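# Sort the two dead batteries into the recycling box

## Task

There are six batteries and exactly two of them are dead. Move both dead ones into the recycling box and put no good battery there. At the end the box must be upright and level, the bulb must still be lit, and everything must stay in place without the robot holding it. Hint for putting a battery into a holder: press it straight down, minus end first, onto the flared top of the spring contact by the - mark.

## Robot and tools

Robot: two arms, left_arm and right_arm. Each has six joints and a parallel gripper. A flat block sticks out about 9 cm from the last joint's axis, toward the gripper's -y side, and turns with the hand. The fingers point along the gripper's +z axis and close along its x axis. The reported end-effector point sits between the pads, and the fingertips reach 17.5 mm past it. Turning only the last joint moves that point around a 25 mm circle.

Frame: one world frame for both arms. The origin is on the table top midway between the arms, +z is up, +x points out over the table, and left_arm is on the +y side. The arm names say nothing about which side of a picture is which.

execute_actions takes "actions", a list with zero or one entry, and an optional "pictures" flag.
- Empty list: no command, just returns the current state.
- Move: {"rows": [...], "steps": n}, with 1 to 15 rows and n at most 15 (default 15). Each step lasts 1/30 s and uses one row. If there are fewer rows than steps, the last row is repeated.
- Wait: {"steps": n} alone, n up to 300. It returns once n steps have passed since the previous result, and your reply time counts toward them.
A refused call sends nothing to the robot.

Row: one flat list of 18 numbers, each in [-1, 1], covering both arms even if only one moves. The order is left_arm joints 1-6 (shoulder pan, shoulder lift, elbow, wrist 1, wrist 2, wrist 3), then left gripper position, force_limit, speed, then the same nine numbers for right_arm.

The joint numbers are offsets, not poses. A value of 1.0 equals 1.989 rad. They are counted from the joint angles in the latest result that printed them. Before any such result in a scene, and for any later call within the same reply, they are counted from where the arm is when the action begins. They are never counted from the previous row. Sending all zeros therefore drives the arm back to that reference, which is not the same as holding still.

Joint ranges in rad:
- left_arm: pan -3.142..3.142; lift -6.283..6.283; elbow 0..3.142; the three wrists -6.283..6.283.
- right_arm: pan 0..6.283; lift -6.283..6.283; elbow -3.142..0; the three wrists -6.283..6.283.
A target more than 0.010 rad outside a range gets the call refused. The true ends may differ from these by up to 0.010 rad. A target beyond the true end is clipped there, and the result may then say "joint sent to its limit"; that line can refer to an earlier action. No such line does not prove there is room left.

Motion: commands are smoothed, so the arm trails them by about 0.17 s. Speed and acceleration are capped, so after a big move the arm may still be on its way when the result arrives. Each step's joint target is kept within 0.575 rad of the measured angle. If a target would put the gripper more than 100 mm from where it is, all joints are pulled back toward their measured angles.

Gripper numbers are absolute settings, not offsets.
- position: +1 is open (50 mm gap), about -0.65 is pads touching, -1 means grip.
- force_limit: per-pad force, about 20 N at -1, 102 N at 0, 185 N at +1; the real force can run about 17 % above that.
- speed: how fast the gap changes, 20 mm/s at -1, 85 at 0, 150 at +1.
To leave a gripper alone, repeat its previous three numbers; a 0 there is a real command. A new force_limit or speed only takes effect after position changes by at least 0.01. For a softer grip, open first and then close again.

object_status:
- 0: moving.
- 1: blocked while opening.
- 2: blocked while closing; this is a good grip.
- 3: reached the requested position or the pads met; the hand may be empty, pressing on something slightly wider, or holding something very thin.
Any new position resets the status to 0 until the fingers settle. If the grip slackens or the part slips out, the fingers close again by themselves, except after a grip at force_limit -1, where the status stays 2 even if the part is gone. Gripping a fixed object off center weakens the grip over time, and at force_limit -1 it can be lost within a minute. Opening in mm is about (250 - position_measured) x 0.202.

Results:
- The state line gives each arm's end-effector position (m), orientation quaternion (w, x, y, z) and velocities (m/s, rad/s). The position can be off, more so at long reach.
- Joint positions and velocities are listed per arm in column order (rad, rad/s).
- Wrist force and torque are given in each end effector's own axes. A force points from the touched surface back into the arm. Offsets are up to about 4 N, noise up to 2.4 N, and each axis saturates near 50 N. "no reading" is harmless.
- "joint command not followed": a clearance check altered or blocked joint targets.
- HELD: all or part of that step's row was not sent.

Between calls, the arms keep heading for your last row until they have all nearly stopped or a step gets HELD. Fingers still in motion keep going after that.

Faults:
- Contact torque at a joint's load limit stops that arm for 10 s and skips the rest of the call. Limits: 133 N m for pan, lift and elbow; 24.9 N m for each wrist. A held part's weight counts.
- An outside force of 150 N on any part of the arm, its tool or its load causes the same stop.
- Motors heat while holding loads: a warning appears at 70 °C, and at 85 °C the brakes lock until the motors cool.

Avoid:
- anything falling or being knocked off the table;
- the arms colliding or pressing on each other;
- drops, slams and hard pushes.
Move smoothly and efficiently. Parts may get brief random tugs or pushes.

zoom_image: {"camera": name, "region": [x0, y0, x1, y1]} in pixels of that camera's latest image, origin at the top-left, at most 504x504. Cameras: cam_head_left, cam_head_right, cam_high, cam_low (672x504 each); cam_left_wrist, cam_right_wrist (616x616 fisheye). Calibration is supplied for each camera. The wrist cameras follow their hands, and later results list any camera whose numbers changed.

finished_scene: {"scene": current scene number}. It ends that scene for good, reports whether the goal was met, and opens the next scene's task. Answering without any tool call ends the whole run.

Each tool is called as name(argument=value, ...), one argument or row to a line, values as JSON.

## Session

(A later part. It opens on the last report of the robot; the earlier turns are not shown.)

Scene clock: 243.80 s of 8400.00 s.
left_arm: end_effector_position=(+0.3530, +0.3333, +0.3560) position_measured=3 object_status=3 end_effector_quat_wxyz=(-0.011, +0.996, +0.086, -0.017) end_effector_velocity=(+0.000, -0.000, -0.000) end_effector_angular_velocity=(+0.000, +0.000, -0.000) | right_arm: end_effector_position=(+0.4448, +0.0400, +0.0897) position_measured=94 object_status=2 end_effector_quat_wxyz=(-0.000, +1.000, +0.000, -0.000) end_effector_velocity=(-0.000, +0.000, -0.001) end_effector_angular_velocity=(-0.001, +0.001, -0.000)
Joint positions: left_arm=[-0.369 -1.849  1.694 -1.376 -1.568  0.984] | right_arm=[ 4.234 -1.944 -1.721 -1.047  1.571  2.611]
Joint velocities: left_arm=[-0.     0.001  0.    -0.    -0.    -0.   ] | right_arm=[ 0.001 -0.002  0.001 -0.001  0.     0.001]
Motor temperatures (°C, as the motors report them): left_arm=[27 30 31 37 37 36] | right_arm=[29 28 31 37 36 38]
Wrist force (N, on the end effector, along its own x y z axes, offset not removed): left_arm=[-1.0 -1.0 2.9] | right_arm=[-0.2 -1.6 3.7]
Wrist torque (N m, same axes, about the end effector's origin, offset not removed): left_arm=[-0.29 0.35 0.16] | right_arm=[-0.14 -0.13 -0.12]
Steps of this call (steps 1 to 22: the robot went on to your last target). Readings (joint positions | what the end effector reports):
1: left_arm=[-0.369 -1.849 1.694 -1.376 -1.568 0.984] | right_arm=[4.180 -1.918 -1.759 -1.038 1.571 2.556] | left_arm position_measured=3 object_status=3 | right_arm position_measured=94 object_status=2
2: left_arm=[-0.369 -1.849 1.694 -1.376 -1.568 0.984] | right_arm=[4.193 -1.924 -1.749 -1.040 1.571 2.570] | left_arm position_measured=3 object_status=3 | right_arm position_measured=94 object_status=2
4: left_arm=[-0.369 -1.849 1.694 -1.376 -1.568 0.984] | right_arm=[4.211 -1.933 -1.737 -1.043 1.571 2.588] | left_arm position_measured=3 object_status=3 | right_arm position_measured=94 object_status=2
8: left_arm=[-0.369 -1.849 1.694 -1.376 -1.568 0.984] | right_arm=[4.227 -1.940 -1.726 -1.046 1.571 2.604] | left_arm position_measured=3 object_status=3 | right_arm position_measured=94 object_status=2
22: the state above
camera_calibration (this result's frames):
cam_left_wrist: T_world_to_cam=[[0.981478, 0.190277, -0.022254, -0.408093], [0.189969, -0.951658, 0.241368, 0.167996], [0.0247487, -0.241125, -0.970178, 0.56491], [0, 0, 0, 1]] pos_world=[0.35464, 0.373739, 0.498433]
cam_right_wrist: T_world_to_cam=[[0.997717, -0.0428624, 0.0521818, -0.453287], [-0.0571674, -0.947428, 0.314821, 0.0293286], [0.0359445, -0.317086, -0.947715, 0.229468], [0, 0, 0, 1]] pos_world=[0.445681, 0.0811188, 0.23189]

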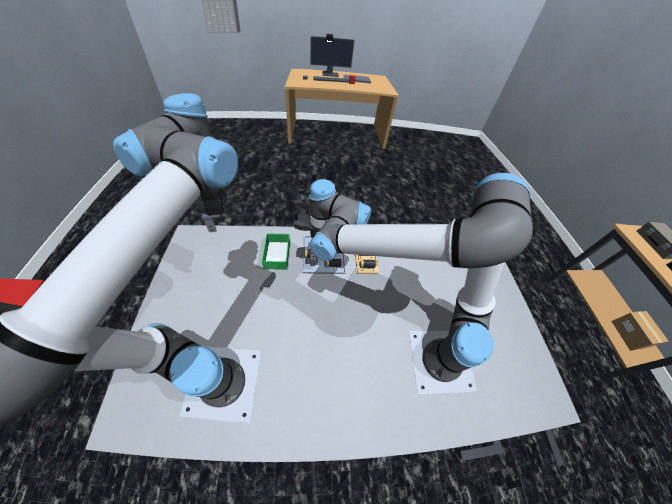

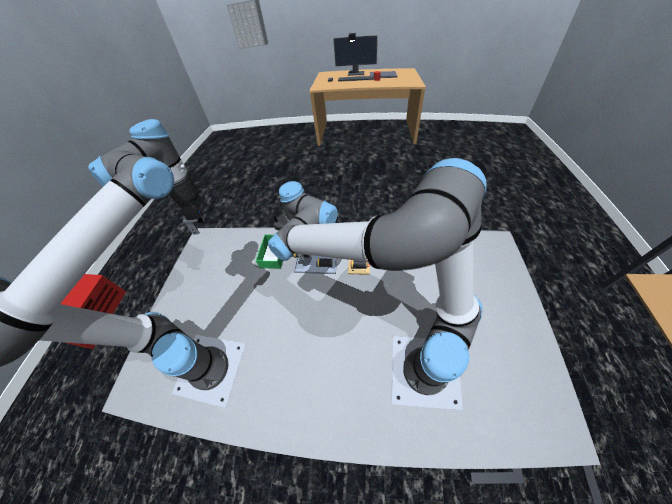

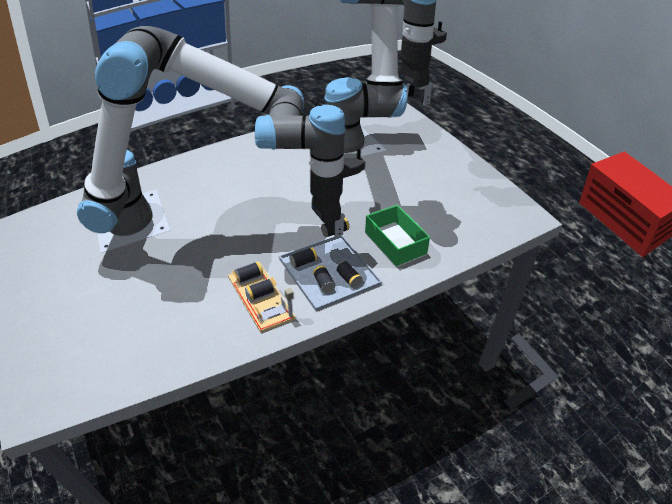

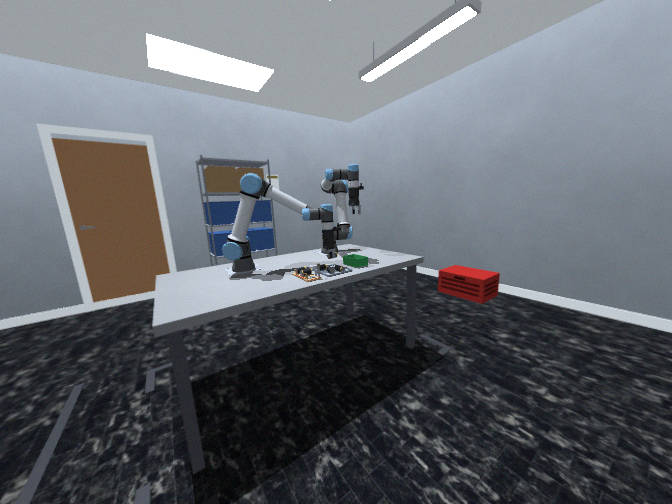

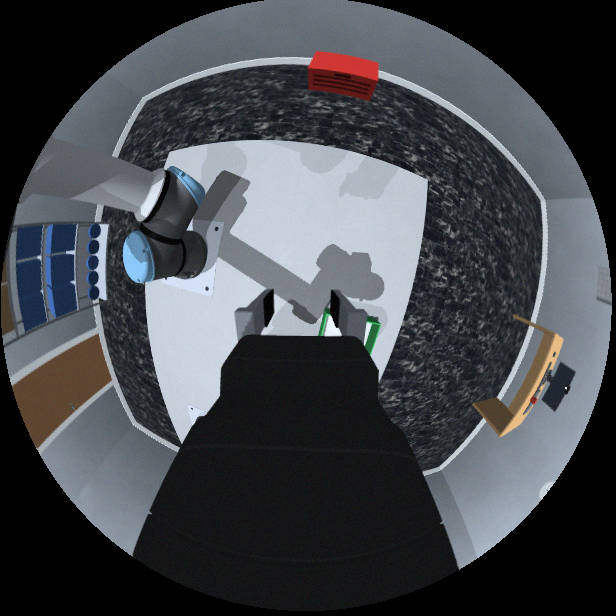

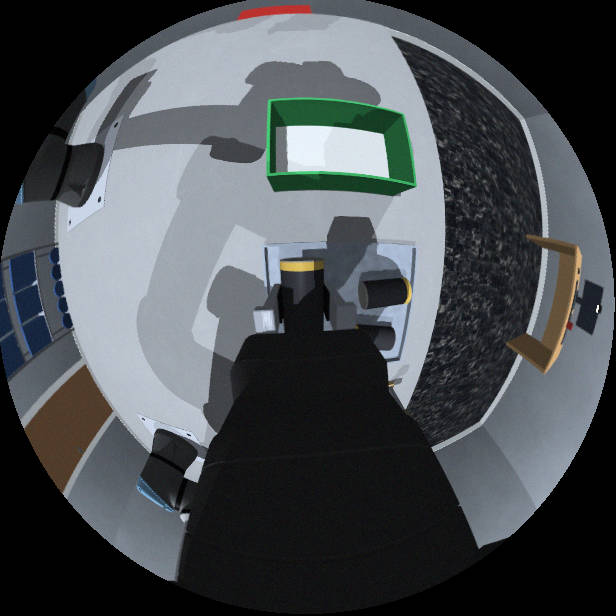

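execute_actions(
  actions=[
    {"rows":[[0,0,0,0,0,0,1,0,0,0,-0.0418,-0.032,0.0738,0,0,-1,0,-0.3]],"steps":15},
  ],
  pictures=false,
)

execute_actions(
  actions=[
    {"steps":10},
  ],
  pictures=false,
)

execute_actions(
  actions=[
    {"rows":[[0,0,0,0,0,0,1,0,0,0,0,0,0,0,0,0.8,0,-0.3]],"steps":9},
  ],
  pictures=false,
)

execute_actions(
  actions=[
    {"rows":[[0,0,0,0,0,0,1,0,0,0,0.0418,0.032,-0.0738,0,0,0.8,0,-0.3]],"steps":15},
  ],
  pictures=false,
)

execute_actions(
  actions=[
    {"steps":8},
  ],
  pictures=false,
)

execute_actions(
  actions=[
    {"rows":[[0,0,0,0,0,0,1,0,0,-0.1065,-0.0483,0.0726,-0.0243,0,-0.8016,0.8,0,-0.3]],"steps":15},
  ],
  pictures=false,
)

execute_actions(
  actions=[
    {"steps":30},
  ],
)

Scene clock: 257.90 s of 8400.00 s.
left_arm: end_effector_position=(+0.3530, +0.3333, +0.3560) position_measured=3 object_status=3 end_effector_quat_wxyz=(-0.011, +0.996, +0.086, -0.017) end_effector_velocity=(-0.000, -0.001, +0.000) end_effector_angular_velocity=(-0.000, -0.001, -0.003) | right_arm: end_effector_position=(+0.4448, +0.0400, +0.0294) position_measured=94 object_status=2 end_effector_quat_wxyz=(+0.000, +1.000, +0.000, -0.000) end_effector_velocity=(+0.001, +0.000, -0.012) end_effector_angular_velocity=(+0.005, -0.003, -0.001)
Joint positions: left_arm=[-0.369 -1.849  1.694 -1.376 -1.568  0.984] | right_arm=[ 4.234 -2.025 -1.783 -0.905  1.571  2.611]
Joint velocities: left_arm=[-0.002 -0.001  0.    -0.     0.     0.001] | right_arm=[-0.001 -0.017 -0.013  0.036 -0.     0.   ]
Motor temperatures (°C, as the motors report them): left_arm=[27 30 31 37 37 36] | right_arm=[29 28 31 37 36 38]
Wrist force (N, on the end effector, along its own x y z axes, offset not removed): left_arm=[-2.4 -0.7 -1.0] | right_arm=[0.4 0.6 3.8]
Wrist torque (N m, same axes, about the end effector's origin, offset not removed): left_arm=[-0.37 0.69 0.35] | right_arm=[0.23 -0.24 -0.07]
Steps of this call (steps 1 to 15: the robot went on to your last target; steps 16 to 90: nothing new was sent; then 10.60 s passed at rest; steps 91 to 105: all 15 steps of this action). Readings (joint positions | what the end effector reports):
91: left_arm=[-0.369 -1.849 1.694 -1.376 -1.568 0.984] | right_arm=[4.235 -1.944 -1.721 -1.047 1.571 2.611] | left_arm position_measured=3 object_status=3 | right_arm position_measured=94 object_status=2
92: left_arm=[-0.369 -1.849 1.694 -1.376 -1.568 0.984] | right_arm=[4.235 -1.950 -1.726 -1.041 1.571 2.611] | left_arm position_measured=3 object_status=3 | right_arm position_measured=94 object_status=2
94: left_arm=[-0.369 -1.849 1.694 -1.376 -1.568 0.984] | right_arm=[4.235 -1.979 -1.749 -0.996 1.571 2.611] | left_arm position_measured=3 object_status=3 | right_arm position_measured=94 object_status=2
98: left_arm=[-0.369 -1.849 1.694 -1.376 -1.568 0.984] | right_arm=[4.235 -2.012 -1.773 -0.931 1.571 2.611] | left_arm position_measured=3 object_status=3 | right_arm position_measured=94 object_status=2
105: the state above

Scene clock: 258.23 s of 8400.00 s.
left_arm: end_effector_position=(+0.3530, +0.3333, +0.3560) position_measured=3 object_status=3 end_effector_quat_wxyz=(-0.011, +0.996, +0.086, -0.017) end_effector_velocity=(-0.000, +0.000, +0.000) end_effector_angular_velocity=(-0.000, -0.000, -0.002) | right_arm: end_effector_position=(+0.4448, +0.0400, +0.0280) position_measured=94 object_status=2 end_effector_quat_wxyz=(-0.000, +1.000, +0.000, -0.000) end_effector_velocity=(-0.000, +0.000, -0.000) end_effector_angular_velocity=(+0.001, -0.000, +0.000)
Joint positions: left_arm=[-0.369 -1.849  1.694 -1.376 -1.568  0.984] | right_arm=[ 4.234 -2.027 -1.785 -0.901  1.571  2.611]
Joint velocities: left_arm=[-0.    -0.001  0.     0.     0.     0.001] | right_arm=[ 0.     0.    -0.001  0.002  0.    -0.   ]
Motor temperatures (°C, as the motors report them): left_arm=[27 30 31 37 37 36] | right_arm=[29 28 31 37 36 38]
Wrist force (N, on the end effector, along its own x y z axes, offset not removed): left_arm=[-1.4 -2.0 3.8] | right_arm=[0.4 0.2 2.4]
Wrist torque (N m, same axes, about the end effector's origin, offset not removed): left_arm=[-0.58 0.31 0.12] | right_arm=[0.15 -0.21 -0.09]
Steps of this call (steps 1 to 10: the robot went on to your last target). Readings (joint positions | what the end effector reports):
1: left_arm=[-0.369 -1.849 1.694 -1.376 -1.568 0.984] | right_arm=[4.234 -2.025 -1.784 -0.904 1.571 2.611] | left_arm position_measured=3 object_status=3 | right_arm position_measured=94 object_status=2
2: left_arm=[-0.369 -1.849 1.694 -1.376 -1.568 0.984] | right_arm=[4.234 -2.026 -1.784 -0.903 1.571 2.611] | left_arm position_measured=3 object_status=3 | right_arm position_measured=94 object_status=2
4: left_arm=[-0.369 -1.849 1.694 -1.376 -1.568 0.984] | right_arm=[4.234 -2.026 -1.784 -0.902 1.571 2.611] | left_arm position_measured=3 object_status=3 | right_arm position_measured=94 object_status=2
8: left_arm=[-0.369 -1.849 1.694 -1.376 -1.568 0.984] | right_arm=[4.234 -2.027 -1.785 -0.901 1.571 2.611] | left_arm position_measured=3 object_status=3 | right_arm position_measured=94 object_status=2
10: the state above

Scene clock: 258.53 s of 8400.00 s.
left_arm: end_effector_position=(+0.3530, +0.3333, +0.3560) position_measured=3 object_status=3 end_effector_quat_wxyz=(-0.011, +0.996, +0.086, -0.017) end_effector_velocity=(+0.000, +0.000, -0.000) end_effector_angular_velocity=(+0.000, +0.000, -0.001) | right_arm: end_effector_position=(+0.4448, +0.0400, +0.0280) position_measured=32 object_status=0 end_effector_quat_wxyz=(-0.000, +1.000, +0.000, -0.000) end_effector_velocity=(-0.001, +0.001, +0.000) end_effector_angular_velocity=(+0.001, -0.000, +0.002)
Joint positions: left_arm=[-0.369 -1.849  1.694 -1.376 -1.568  0.984] | right_arm=[ 4.234 -2.027 -1.785 -0.901  1.571  2.611]
Joint velocities: left_arm=[ 0.001  0.001 -0.     0.     0.     0.002] | right_arm=[ 0.002  0.001 -0.     0.001  0.     0.   ]
Motor temperatures (°C, as the motors report them): left_arm=[27 30 31 37 37 36] | right_arm=[29 28 31 37 36 38]
Wrist force (N, on the end effector, along its own x y z axes, offset not removed): left_arm=[-1.7 -1.9 1.5] | right_arm=[-0.3 0.1 1.5]
Wrist torque (N m, same axes, about the end effector's origin, offset not removed): left_arm=[-0.55 0.34 0.21] | right_arm=[0.09 -0.14 -0.09]
Steps of this call (steps 1 to 9: all 9 steps of this action). Readings (joint positions | what the end effector reports):
1: left_arm=[-0.369 -1.849 1.694 -1.376 -1.568 0.984] | right_arm=[4.234 -2.027 -1.785 -0.901 1.571 2.611] | left_arm position_measured=3 object_status=3 | right_arm position_measured=90 object_status=0
2: left_arm=[-0.369 -1.849 1.694 -1.376 -1.568 0.984] | right_arm=[4.234 -2.027 -1.785 -0.901 1.571 2.611] | left_arm position_measured=3 object_status=3 | right_arm position_measured=79 object_status=0
4: left_arm=[-0.369 -1.849 1.694 -1.376 -1.568 0.984] | right_arm=[4.234 -2.027 -1.785 -0.901 1.571 2.611] | left_arm position_measured=3 object_status=3 | right_arm position_measured=58 object_status=0
8: left_arm=[-0.369 -1.849 1.694 -1.376 -1.568 0.984] | right_arm=[4.234 -2.027 -1.785 -0.901 1.571 2.611] | left_arm position_measured=3 object_status=3 | right_arm position_measured=32 object_status=0
9: the state above

Scene clock: 259.03 s of 8400.00 s.
left_arm: end_effector_position=(+0.3530, +0.3333, +0.3560) position_measured=3 object_status=3 end_effector_quat_wxyz=(-0.011, +0.996, +0.086, -0.017) end_effector_velocity=(-0.000, +0.000, +0.000) end_effector_angular_velocity=(-0.000, -0.000, -0.000) | right_arm: end_effector_position=(+0.4449, +0.0402, +0.0882) position_measured=32 object_status=3 end_effector_quat_wxyz=(-0.000, +1.000, +0.000, +0.000) end_effector_velocity=(-0.001, -0.002, +0.012) end_effector_angular_velocity=(-0.004, +0.002, +0.000)
Joint positions: left_arm=[-0.369 -1.849  1.694 -1.376 -1.568  0.984] | right_arm=[ 4.234 -1.946 -1.723 -1.044  1.571  2.611]
Joint velocities: left_arm=[ 0.    -0.001  0.     0.     0.     0.001] | right_arm=[ 0.     0.017  0.013 -0.035 -0.    -0.   ]
Motor temperatures (°C, as the motors report them): left_arm=[27 30 31 37 37 36] | right_arm=[29 28 31 37 36 38]
Wrist force (N, on the end effector, along its own x y z axes, offset not removed): left_arm=[-3.7 -1.8 0.6] | right_arm=[0.6 -0.5 2.1]
Wrist torque (N m, same axes, about the end effector's origin, offset not removed): left_arm=[-0.51 0.73 0.18] | right_arm=[0.04 -0.24 -0.11]
Steps of this call (steps 1 to 15: all 15 steps of this action). Readings (joint positions | what the end effector reports):
1: left_arm=[-0.369 -1.849 1.694 -1.376 -1.568 0.984] | right_arm=[4.234 -2.027 -1.785 -0.901 1.571 2.611] | left_arm position_measured=3 object_status=3 | right_arm position_measured=32 object_status=0
2: left_arm=[-0.369 -1.849 1.694 -1.376 -1.568 0.984] | right_arm=[4.234 -2.021 -1.780 -0.907 1.571 2.611] | left_arm position_measured=3 object_status=3 | right_arm position_measured=32 object_status=0
4: left_arm=[-0.369 -1.849 1.694 -1.376 -1.568 0.984] | right_arm=[4.234 -1.992 -1.757 -0.952 1.571 2.611] | left_arm position_measured=3 object_status=3 | right_arm position_measured=32 object_status=3
8: left_arm=[-0.369 -1.849 1.694 -1.376 -1.568 0.984] | right_arm=[4.234 -1.959 -1.732 -1.017 1.571 2.611] | left_arm position_measured=3 object_status=3 | right_arm position_measured=32 object_status=3
15: the state above

Scene clock: 259.30 s of 8400.00 s.
left_arm: end_effector_position=(+0.3530, +0.3333, +0.3560) position_measured=3 object_status=3 end_effector_quat_wxyz=(-0.011, +0.996, +0.086, -0.017) end_effector_velocity=(-0.000, +0.000, +0.000) end_effector_angular_velocity=(-0.000, -0.000, -0.000) | right_arm: end_effector_position=(+0.4448, +0.0400, +0.0896) position_measured=32 object_status=3 end_effector_quat_wxyz=(-0.000, +1.000, +0.000, -0.000) end_effector_velocity=(+0.001, -0.000, +0.002) end_effector_angular_velocity=(+0.000, -0.001, -0.001)
Joint positions: left_arm=[-0.369 -1.849  1.694 -1.376 -1.568  0.984] | right_arm=[ 4.234 -1.944 -1.721 -1.047  1.571  2.611]
Joint velocities: left_arm=[ 0.    -0.001  0.    -0.    -0.     0.001] | right_arm=[-0.001  0.002  0.001 -0.003 -0.     0.   ]
Motor temperatures (°C, as the motors report them): left_arm=[27 30 31 37 37 36] | right_arm=[29 28 31 37 36 38]
Wrist force (N, on the end effector, along its own x y z axes, offset not removed): left_arm=[-1.4 2.4 -1.0] | right_arm=[-1.5 0.7 2.5]
Wrist torque (N m, same axes, about the end effector's origin, offset not removed): left_arm=[-0.03 0.45 0.18] | right_arm=[0.24 0.10 -0.03]
Steps of this call (steps 1 to 8: the robot went on to your last target). Readings (joint positions | what the end effector reports):
1: left_arm=[-0.369 -1.849 1.694 -1.376 -1.568 0.984] | right_arm=[4.234 -1.945 -1.722 -1.045 1.571 2.611] | left_arm position_measured=3 object_status=3 | right_arm position_measured=32 object_status=3
2: left_arm=[-0.369 -1.849 1.694 -1.376 -1.568 0.984] | right_arm=[4.234 -1.945 -1.722 -1.045 1.571 2.611] | left_arm position_measured=3 object_status=3 | right_arm position_measured=32 object_status=3
4: left_arm=[-0.369 -1.849 1.694 -1.376 -1.568 0.984] | right_arm=[4.234 -1.944 -1.722 -1.046 1.571 2.611] | left_arm position_measured=3 object_status=3 | right_arm position_measured=32 object_status=3
8: the state above

Scene clock: 259.80 s of 8400.00 s.
left_arm: end_effector_position=(+0.3530, +0.3333, +0.3560) position_measured=3 object_status=3 end_effector_quat_wxyz=(-0.011, +0.996, +0.086, -0.017) end_effector_velocity=(-0.000, -0.000, -0.000) end_effector_angular_velocity=(+0.000, +0.001, +0.001) | right_arm: end_effector_position=(+0.5398, -0.0267, +0.0895) position_measured=32 object_status=3 end_effector_quat_wxyz=(-0.000, +0.934, +0.357, -0.000) end_effector_velocity=(-0.013, -0.066, -0.000) end_effector_angular_velocity=(+0.003, -0.002, +2.518)
Joint positions: left_arm=[-0.369 -1.849  1.694 -1.376 -1.568  0.984] | right_arm=[ 4.03  -2.037 -1.582 -1.094  1.571  1.676]
Joint velocities: left_arm=[-0.     0.     0.     0.001  0.    -0.001] | right_arm=[-0.065 -0.026  0.04  -0.011  0.    -2.583]
Motor temperatures (°C, as the motors report them): left_arm=[27 30 31 37 37 36] | right_arm=[29 28 31 37 36 38]
Wrist force (N, on the end effector, along its own x y z axes, offset not removed): left_arm=[0.3 0.3 2.3] | right_arm=[0.3 0.8 1.7]
Wrist torque (N m, same axes, about the end effector's origin, offset not removed): left_arm=[-0.28 0.12 0.15] | right_arm=[0.19 -0.25 -0.14]
Steps of this call (steps 1 to 15: all 15 steps of this action). Readings (joint positions | what the end effector reports):
1: left_arm=[-0.369 -1.849 1.694 -1.376 -1.568 0.984] | right_arm=[4.234 -1.944 -1.721 -1.048 1.571 2.611] | left_arm position_measured=3 object_status=3 | right_arm position_measured=32 object_status=3
2: left_arm=[-0.369 -1.849 1.694 -1.376 -1.568 0.984] | right_arm=[4.228 -1.949 -1.715 -1.052 1.571 2.605] | left_arm position_measured=3 object_status=3 | right_arm position_measured=32 object_status=3
4: left_arm=[-0.369 -1.849 1.694 -1.376 -1.568 0.984] | right_arm=[4.178 -1.977 -1.676 -1.066 1.571 2.545] | left_arm position_measured=3 object_status=3 | right_arm position_measured=32 object_status=3
8: left_arm=[-0.369 -1.849 1.694 -1.376 -1.568 0.984] | right_arm=[4.077 -2.018 -1.612 -1.085 1.571 2.281] | left_arm position_measured=3 object_status=3 | right_arm position_measured=32 object_status=3
15: the state above

Scene clock: 260.80 s of 8400.00 s.
left_arm: end_effector_position=(+0.3530, +0.3333, +0.3560) position_measured=3 object_status=3 end_effector_quat_wxyz=(-0.011, +0.996, +0.086, -0.017) end_effector_velocity=(+0.000, +0.000, +0.001) end_effector_angular_velocity=(-0.001, -0.001, -0.003) | right_arm: end_effector_position=(+0.5359, -0.0435, +0.0896) position_measured=32 object_status=3 end_effector_quat_wxyz=(-0.000, +0.771, +0.637, +0.000) end_effector_velocity=(-0.000, -0.000, -0.000) end_effector_angular_velocity=(-0.001, +0.001, +0.001)
Joint positions: left_arm=[-0.369 -1.849  1.694 -1.376 -1.568  0.984] | right_arm=[ 4.023 -2.04  -1.577 -1.096  1.571  1.017]
Joint velocities: left_arm=[ 0.    -0.001 -0.001 -0.     0.     0.003] | right_arm=[-0.    -0.     0.    -0.001  0.    -0.002]
Motor temperatures (°C, as the motors report them): left_arm=[27 30 31 37 37 36] | right_arm=[29 28 31 37 36 38]
Wrist force (N, on the end effector, along its own x y z axes, offset not removed): left_arm=[-0.9 1.3 3.4] | right_arm=[0.2 -1.4 2.9]
Wrist torque (N m, same axes, about the end effector's origin, offset not removed): left_arm=[0.03 0.36 0.13] | right_arm=[-0.15 -0.19 -0.14]
Steps of this call (steps 1 to 30: the robot went on to your last target). Readings (joint positions | what the end effector reports):
1: left_arm=[-0.369 -1.849 1.694 -1.376 -1.568 0.984] | right_arm=[4.028 -2.038 -1.580 -1.094 1.571 1.588] | left_arm position_measured=3 object_status=3 | right_arm position_measured=32 object_status=3
2: left_arm=[-0.369 -1.849 1.694 -1.376 -1.568 0.984] | right_arm=[4.027 -2.038 -1.579 -1.095 1.571 1.500] | left_arm position_measured=3 object_status=3 | right_arm position_measured=32 object_status=3
4: left_arm=[-0.369 -1.849 1.694 -1.376 -1.568 0.984] | right_arm=[4.025 -2.039 -1.578 -1.095 1.571 1.328] | left_arm position_measured=3 object_status=3 | right_arm position_measured=32 object_status=3
8: left_arm=[-0.369 -1.849 1.694 -1.376 -1.568 0.984] | right_arm=[4.023 -2.040 -1.577 -1.095 1.571 1.117] | left_arm position_measured=3 object_status=3 | right_arm position_measured=32 object_status=3
30: the state above
camera_calibration (this result's frames):
cam_left_wrist: T_world_to_cam=[[0.981478, 0.190278, -0.0222542, -0.408093], [0.189969, -0.951658, 0.241368, 0.167995], [0.0247486, -0.241125, -0.970178, 0.56491], [0, 0, 0, 1]] pos_world=[0.35464, 0.373739, 0.498433]
cam_right_wrist: T_world_to_cam=[[0.229226, 0.971951, 0.0525994, -0.0918119], [0.919849, -0.233977, 0.314853, -0.537038], [0.318329, -0.0237888, -0.947682, 0.0610223], [0, 0, 0, 1]] pos_world=[0.495615, -0.0349663, 0.231747]

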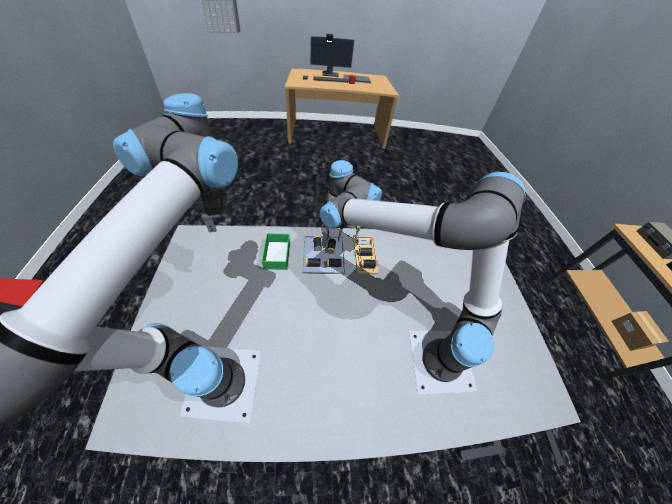

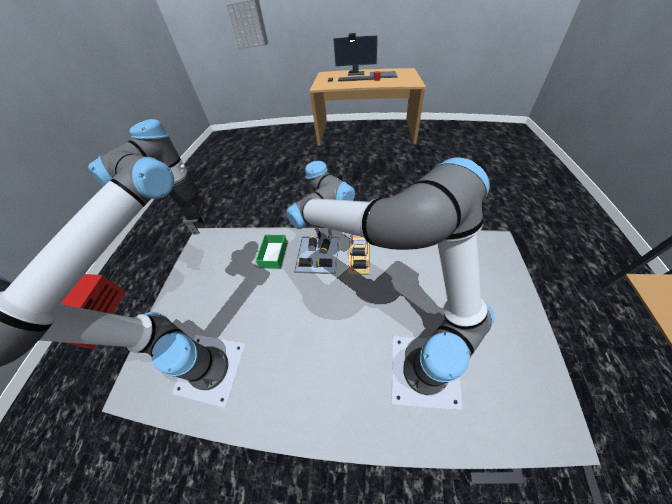

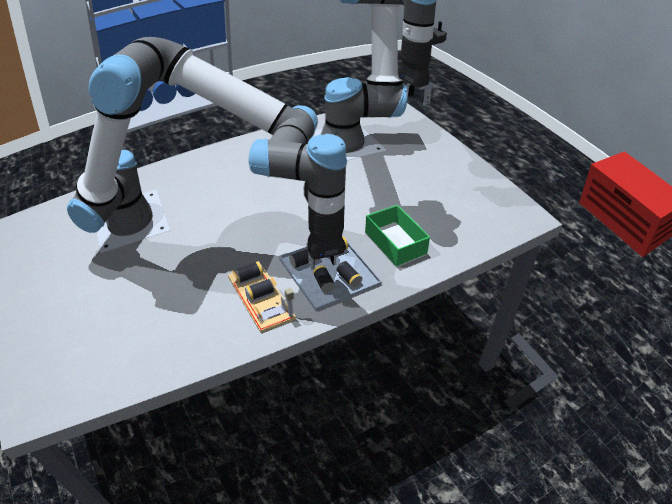

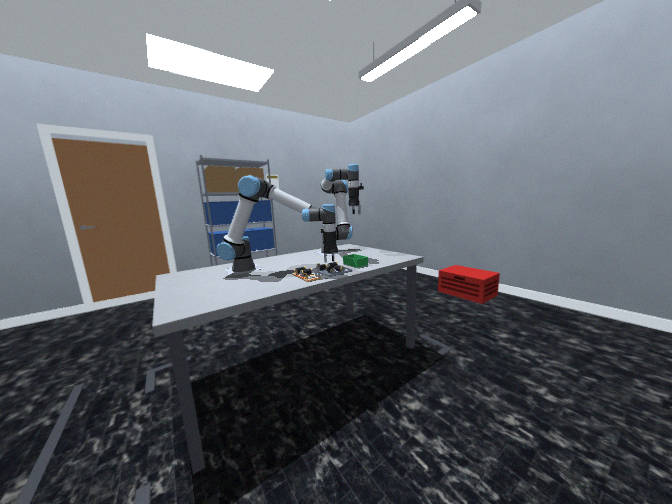

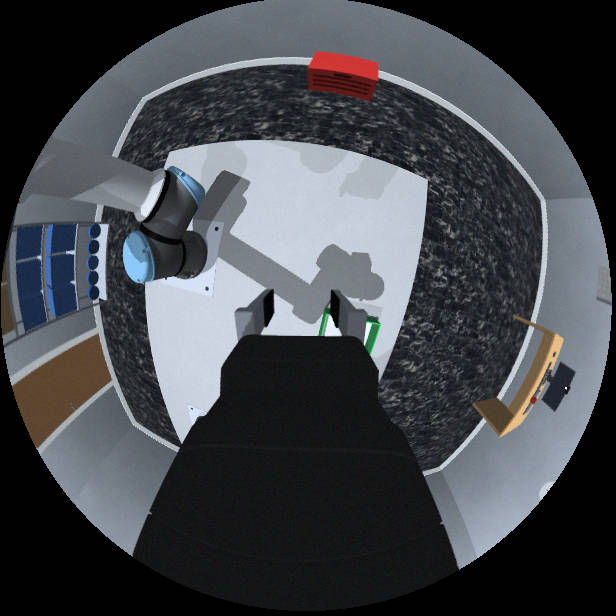

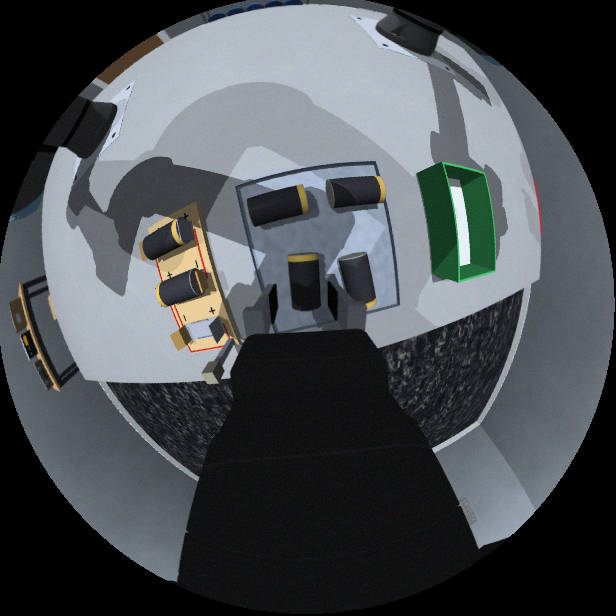

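execute_actions(
  actions=[],
)

Scene clock: 270.70 s of 8400.00 s.
left_arm: end_effector_position=(+0.3530, +0.3333, +0.3560) position_measured=3 object_status=3 end_effector_quat_wxyz=(-0.011, +0.996, +0.086, -0.017) end_effector_velocity=(+0.000, +0.000, -0.000) end_effector_angular_velocity=(+0.001, +0.001, -0.000) | right_arm: end_effector_position=(+0.5359, -0.0435, +0.0896) position_measured=32 object_status=3 end_effector_quat_wxyz=(-0.000, +0.770, +0.638, +0.000) end_effector_velocity=(+0.000, +0.000, +0.000) end_effector_angular_velocity=(+0.001, -0.001, +0.000)
Joint positions: left_arm=[-0.369 -1.849  1.694 -1.376 -1.568  0.984] | right_arm=[ 4.023 -2.04  -1.577 -1.096  1.571  1.017]
Joint velocities: left_arm=[ 0.001  0.002 -0.    -0.    -0.     0.001] | right_arm=[ 0.     0.    -0.     0.001  0.    -0.   ]
Motor temperatures (°C, as the motors report them): left_arm=[27 30 31 37 37 36] | right_arm=[29 28 31 37 36 38]
Wrist force (N, on the end effector, along its own x y z axes, offset not removed): left_arm=[-3.1 2.9 1.4] | right_arm=[-0.3 0.3 2.0]
Wrist torque (N m, same axes, about the end effector's origin, offset not removed): left_arm=[0.22 0.67 0.37] | right_arm=[0.10 -0.08 -0.19]
Steps of this call (steps 1 to 15: the robot went on to your last target; steps 16 to 90: nothing new was sent; then 6.90 s passed at rest). Readings (joint positions | what the end effector reports):
1: left_arm=[-0.369 -1.849 1.694 -1.376 -1.568 0.984] | right_arm=[4.023 -2.040 -1.577 -1.096 1.571 1.017] | left_arm position_measured=3 object_status=3 | right_arm position_measured=32 object_status=3
2: left_arm=[-0.369 -1.849 1.694 -1.376 -1.568 0.984] | right_arm=[4.023 -2.040 -1.577 -1.096 1.571 1.017] | left_arm position_measured=3 object_status=3 | right_arm position_measured=32 object_status=3
4: left_arm=[-0.369 -1.849 1.694 -1.376 -1.568 0.984] | right_arm=[4.023 -2.040 -1.577 -1.096 1.571 1.017] | left_arm position_measured=3 object_status=3 | right_arm position_measured=32 object_status=3
8: left_arm=[-0.369 -1.849 1.694 -1.376 -1.568 0.984] | right_arm=[4.023 -2.040 -1.577 -1.096 1.571 1.017] | left_arm position_measured=3 object_status=3 | right_arm position_measured=32 object_status=3
90: the state above
All arms were judged still, so your last target was given up. Only a new action makes them travel on or press farther. Fingers that are still opening or closing keep moving.
camera_calibration (this result's frames):
cam_left_wrist: T_world_to_cam=[[0.981478, 0.190277, -0.0222541, -0.408093], [0.189969, -0.951658, 0.241368, 0.167996], [0.0247486, -0.241125, -0.970178, 0.56491], [0, 0, 0, 1]] pos_world=[0.35464, 0.373739, 0.498433]
cam_right_wrist: T_world_to_cam=[[0.229046, 0.971993, 0.0525995, -0.091709], [0.919892, -0.233807, 0.314853, -0.537055], [0.318333, -0.0237301, -0.947682, 0.0610224], [0, 0, 0, 1]] pos_world=[0.495613, -0.0349788, 0.231747]

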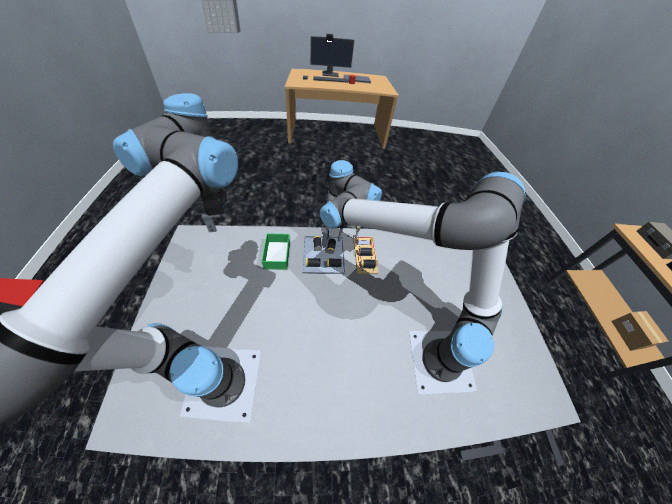

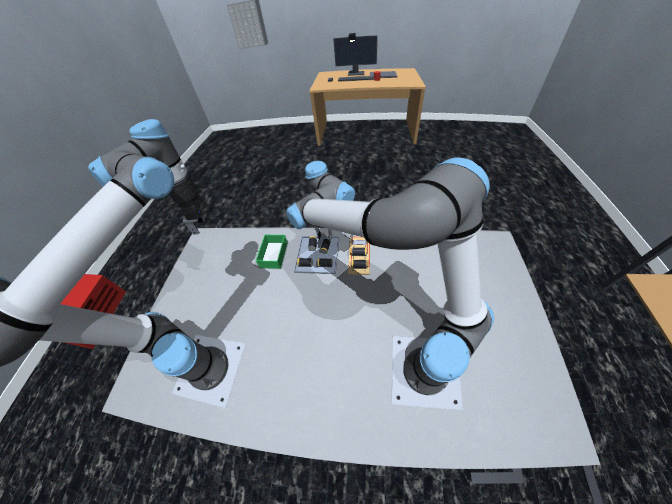

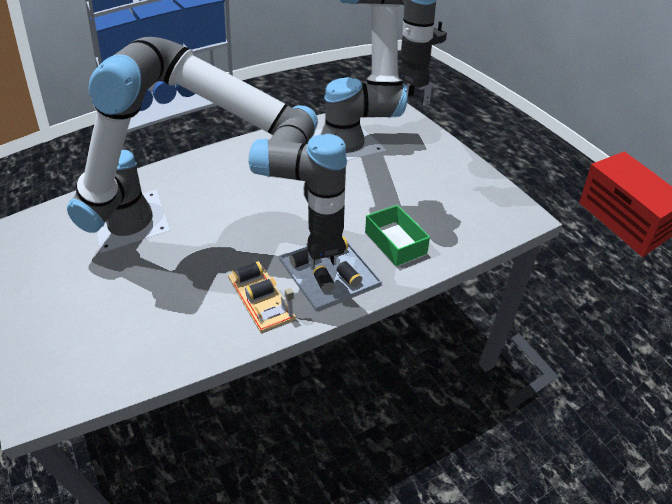

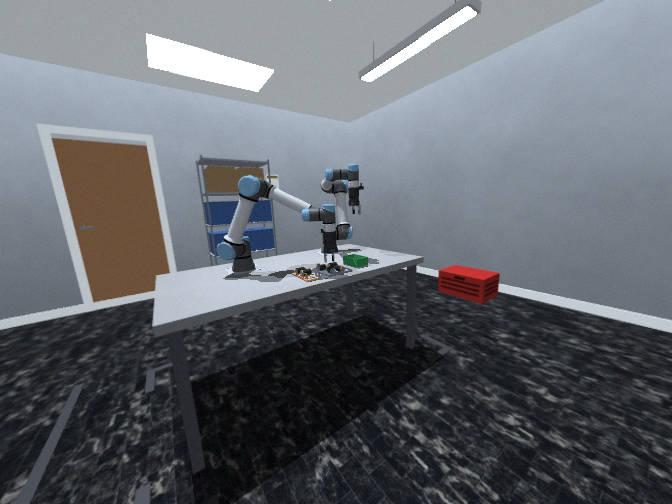

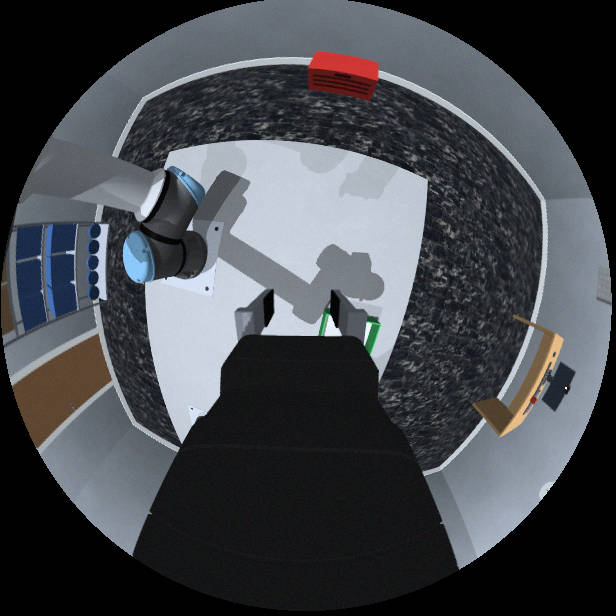

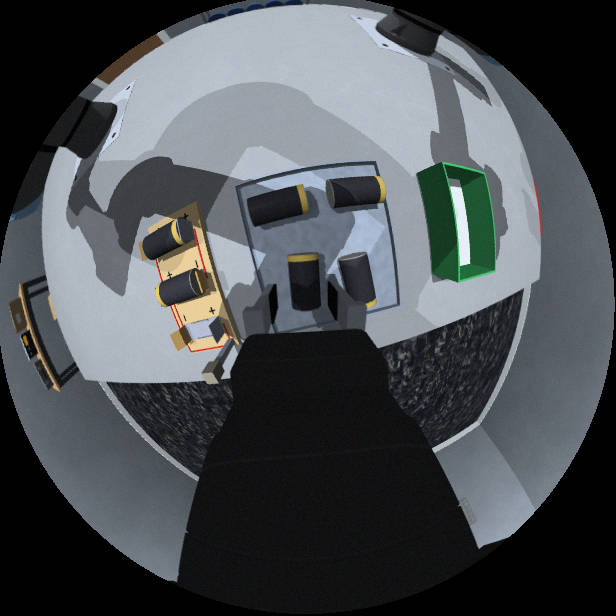

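execute_actions(
  actions=[
    {"rows":[[0,0,0,0,0,0,1,0,0,0.0013,-0.0038,0.0059,-0.0021,0,0.0013,0.8,0,0]],"steps":15},
  ],
  pictures=false,
)

execute_actions(
  actions=[
    {"rows":[[0,0,0,0,0,0,1,0,0,0,-0.0382,-0.0319,0.0701,0,0,0.8,0,0]],"steps":15},
  ],
  pictures=false,
)

execute_actions(
  actions=[
    {"steps":15},
  ],
)

Scene clock: 278.40 s of 8400.00 s.
left_arm: end_effector_position=(+0.3530, +0.3333, +0.3560) position_measured=3 object_status=3 end_effector_quat_wxyz=(-0.011, +0.996, +0.086, -0.017) end_effector_velocity=(-0.000, +0.000, +0.000) end_effector_angular_velocity=(-0.000, -0.000, +0.000) | right_arm: end_effector_position=(+0.5373, -0.0396, +0.0896) position_measured=32 object_status=3 end_effector_quat_wxyz=(-0.000, +0.770, +0.638, +0.000) end_effector_velocity=(-0.000, +0.001, +0.001) end_effector_angular_velocity=(+0.000, -0.001, +0.001)
Joint positions: left_arm=[-0.369 -1.849  1.694 -1.376 -1.568  0.984] | right_arm=[ 4.025 -2.047 -1.565 -1.1    1.571  1.019]
Joint velocities: left_arm=[ 0.    -0.001  0.    -0.    -0.    -0.   ] | right_arm=[ 0.002 -0.001  0.002 -0.001 -0.001  0.   ]
Motor temperatures (°C, as the motors report them): left_arm=[27 30 31 37 37 36] | right_arm=[29 28 31 37 36 38]
Wrist force (N, on the end effector, along its own x y z axes, offset not removed): left_arm=[-1.5 1.0 0.2] | right_arm=[-0.1 0.8 1.6]
Wrist torque (N m, same axes, about the end effector's origin, offset not removed): left_arm=[-0.09 0.43 0.06] | right_arm=[0.22 -0.15 -0.09]
Steps of this call (steps 1 to 90: nothing new was sent; then 4.20 s passed at rest; steps 91 to 105: all 15 steps of this action). Readings (joint positions | what the end effector reports):
91: left_arm=[-0.369 -1.849 1.694 -1.376 -1.568 0.984] | right_arm=[4.023 -2.040 -1.577 -1.096 1.571 1.017] | left_arm position_measured=3 object_status=3 | right_arm position_measured=32 object_status=3
92: left_arm=[-0.369 -1.849 1.694 -1.376 -1.568 0.984] | right_arm=[4.023 -2.041 -1.575 -1.096 1.571 1.017] | left_arm position_measured=3 object_status=3 | right_arm position_measured=32 object_status=3
94: left_arm=[-0.369 -1.849 1.694 -1.376 -1.568 0.984] | right_arm=[4.024 -2.044 -1.571 -1.098 1.571 1.018] | left_arm position_measured=3 object_status=3 | right_arm position_measured=32 object_status=3
98: left_arm=[-0.369 -1.849 1.694 -1.376 -1.568 0.984] | right_arm=[4.025 -2.046 -1.567 -1.099 1.571 1.019] | left_arm position_measured=3 object_status=3 | right_arm position_measured=32 object_status=3
105: the state above

Scene clock: 278.90 s of 8400.00 s.
left_arm: end_effector_position=(+0.3530, +0.3333, +0.3560) position_measured=3 object_status=3 end_effector_quat_wxyz=(-0.011, +0.996, +0.086, -0.017) end_effector_velocity=(-0.000, -0.000, +0.000) end_effector_angular_velocity=(-0.000, -0.001, +0.000) | right_arm: end_effector_position=(+0.5372, -0.0396, +0.0284) position_measured=32 object_status=3 end_effector_quat_wxyz=(-0.000, +0.770, +0.638, -0.000) end_effector_velocity=(+0.000, +0.000, -0.012) end_effector_angular_velocity=(+0.003, -0.003, -0.000)
Joint positions: left_arm=[-0.369 -1.849  1.694 -1.376 -1.568  0.984] | right_arm=[ 4.025 -2.121 -1.627 -0.964  1.571  1.019]
Joint velocities: left_arm=[-0.    -0.001 -0.     0.     0.    -0.001] | right_arm=[ 0.    -0.015 -0.013  0.032  0.     0.   ]
Motor temperatures (°C, as the motors report them): left_arm=[27 30 31 37 37 36] | right_arm=[29 28 31 37 36 38]
Wrist force (N, on the end effector, along its own x y z axes, offset not removed): left_arm=[-4.2 -2.9 2.3] | right_arm=[0.5 0.2 2.0]
Wrist torque (N m, same axes, about the end effector's origin, offset not removed): left_arm=[-0.48 0.79 0.16] | right_arm=[0.13 -0.32 -0.15]
Steps of this call (steps 1 to 15: all 15 steps of this action). Readings (joint positions | what the end effector reports):
1: left_arm=[-0.369 -1.849 1.694 -1.376 -1.568 0.984] | right_arm=[4.025 -2.048 -1.565 -1.100 1.571 1.019] | left_arm position_measured=3 object_status=3 | right_arm position_measured=32 object_status=3
2: left_arm=[-0.369 -1.849 1.694 -1.376 -1.568 0.984] | right_arm=[4.025 -2.053 -1.570 -1.093 1.571 1.019] | left_arm position_measured=3 object_status=3 | right_arm position_measured=32 object_status=3
4: left_arm=[-0.369 -1.849 1.694 -1.376 -1.568 0.984] | right_arm=[4.025 -2.080 -1.593 -1.050 1.571 1.019] | left_arm position_measured=3 object_status=3 | right_arm position_measured=32 object_status=3
8: left_arm=[-0.369 -1.849 1.694 -1.376 -1.568 0.984] | right_arm=[4.025 -2.109 -1.617 -0.989 1.571 1.019] | left_arm position_measured=3 object_status=3 | right_arm position_measured=32 object_status=3
15: the state above

Scene clock: 279.40 s of 8400.00 s.
left_arm: end_effector_position=(+0.3530, +0.3333, +0.3560) position_measured=3 object_status=3 end_effector_quat_wxyz=(-0.011, +0.996, +0.086, -0.017) end_effector_velocity=(-0.000, -0.000, -0.000) end_effector_angular_velocity=(+0.001, +0.001, +0.000) | right_arm: end_effector_position=(+0.5372, -0.0396, +0.0269) position_measured=32 object_status=3 end_effector_quat_wxyz=(-0.000, +0.770, +0.638, +0.000) end_effector_velocity=(-0.000, +0.001, +0.000) end_effector_angular_velocity=(+0.001, -0.001, +0.001)
Joint positions: left_arm=[-0.369 -1.849  1.694 -1.376 -1.568  0.984] | right_arm=[ 4.025 -2.123 -1.629 -0.96   1.571  1.019]
Joint velocities: left_arm=[-0.001  0.     0.     0.     0.    -0.001] | right_arm=[ 0.001 -0.    -0.     0.002 -0.     0.   ]
Motor temperatures (°C, as the motors report them): left_arm=[27 30 31 37 37 36] | right_arm=[29 28 31 37 36 38]
Wrist force (N, on the end effector, along its own x y z axes, offset not removed): left_arm=[-2.4 0.1 1.3] | right_arm=[-1.0 -0.4 2.5]
Wrist torque (N m, same axes, about the end effector's origin, offset not removed): left_arm=[-0.26 0.65 0.10] | right_arm=[0.04 0.00 -0.02]
Steps of this call (steps 1 to 15: the robot went on to your last target). Readings (joint positions | what the end effector reports):
1: left_arm=[-0.369 -1.849 1.694 -1.376 -1.568 0.984] | right_arm=[4.025 -2.122 -1.628 -0.963 1.571 1.019] | left_arm position_measured=3 object_status=3 | right_arm position_measured=32 object_status=3
2: left_arm=[-0.369 -1.849 1.694 -1.376 -1.568 0.984] | right_arm=[4.025 -2.122 -1.628 -0.962 1.571 1.019] | left_arm position_measured=3 object_status=3 | right_arm position_measured=32 object_status=3
4: left_arm=[-0.369 -1.849 1.694 -1.376 -1.568 0.984] | right_arm=[4.025 -2.123 -1.628 -0.961 1.571 1.019] | left_arm position_measured=3 object_status=3 | right_arm position_measured=32 object_status=3
8: left_arm=[-0.369 -1.849 1.694 -1.376 -1.568 0.984] | right_arm=[4.025 -2.123 -1.629 -0.961 1.571 1.019] | left_arm position_measured=3 object_status=3 | right_arm position_measured=32 object_status=3
15: the state above
All arms were judged still, so your last target was given up. Only a new action makes them travel on or press farther. Fingers that are still opening or closing keep moving.
camera_calibration (this result's frames):
cam_left_wrist: T_world_to_cam=[[0.981478, 0.190277, -0.0222543, -0.408093], [0.189969, -0.951658, 0.241368, 0.167996], [0.0247484, -0.241125, -0.970178, 0.56491], [0, 0, 0, 1]] pos_world=[0.35464, 0.373739, 0.498433]
cam_right_wrist: T_world_to_cam=[[0.229043, 0.971995, 0.0525932, -0.092552], [0.919892, -0.233801, 0.314858, -0.517668], [0.318337, -0.0237358, -0.947681, 0.00125123], [0, 0, 0, 1]] pos_world=[0.496998, -0.0310418, 0.169045]

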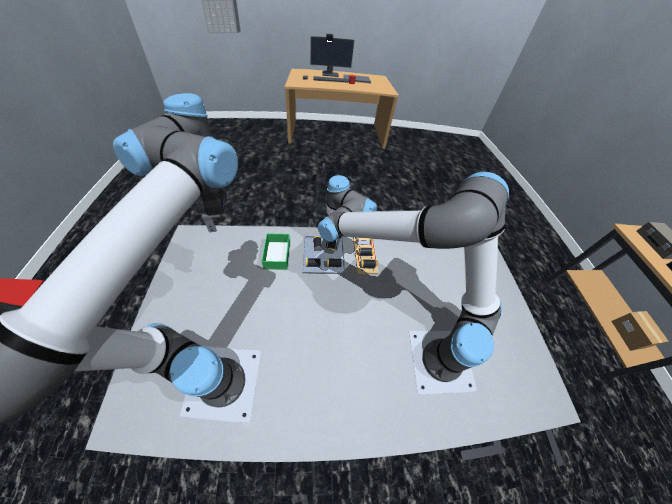

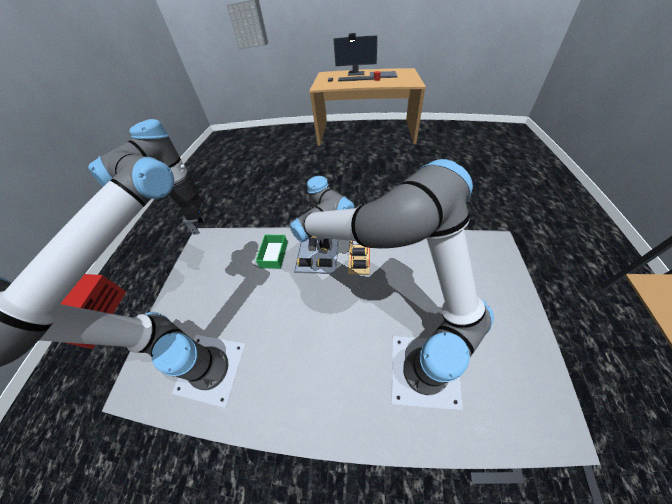

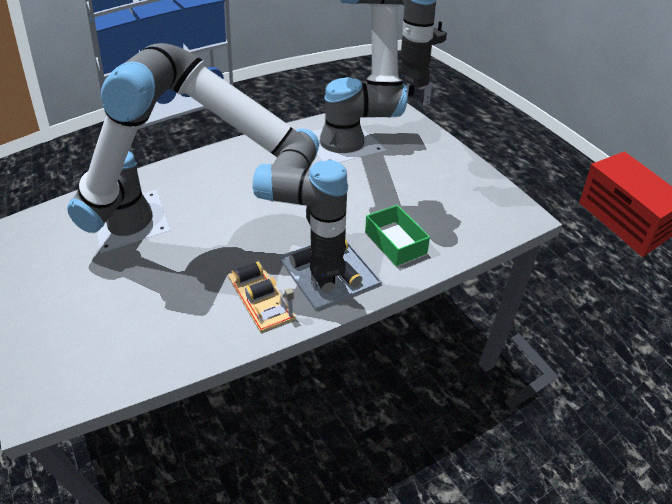

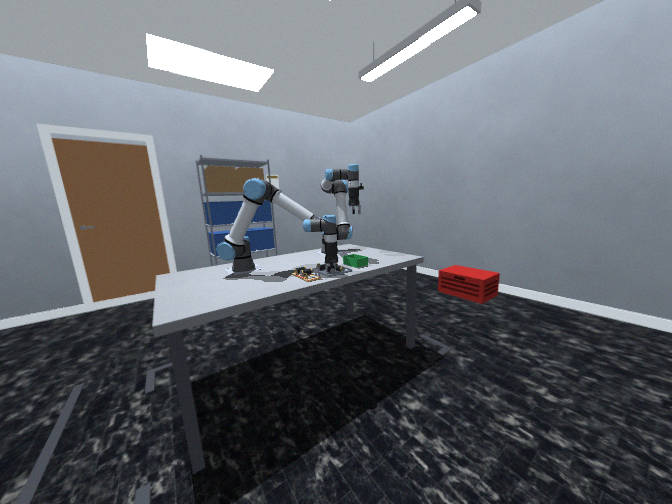

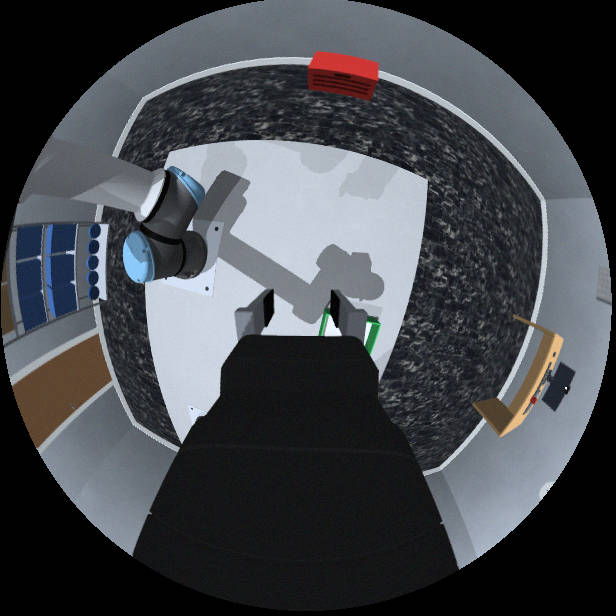

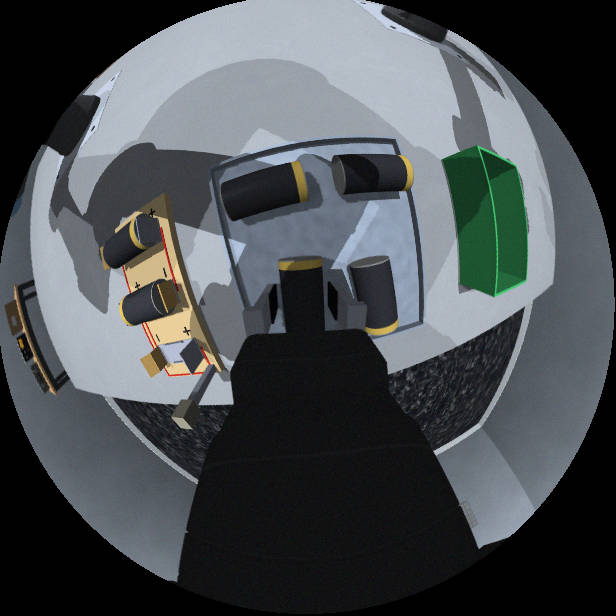

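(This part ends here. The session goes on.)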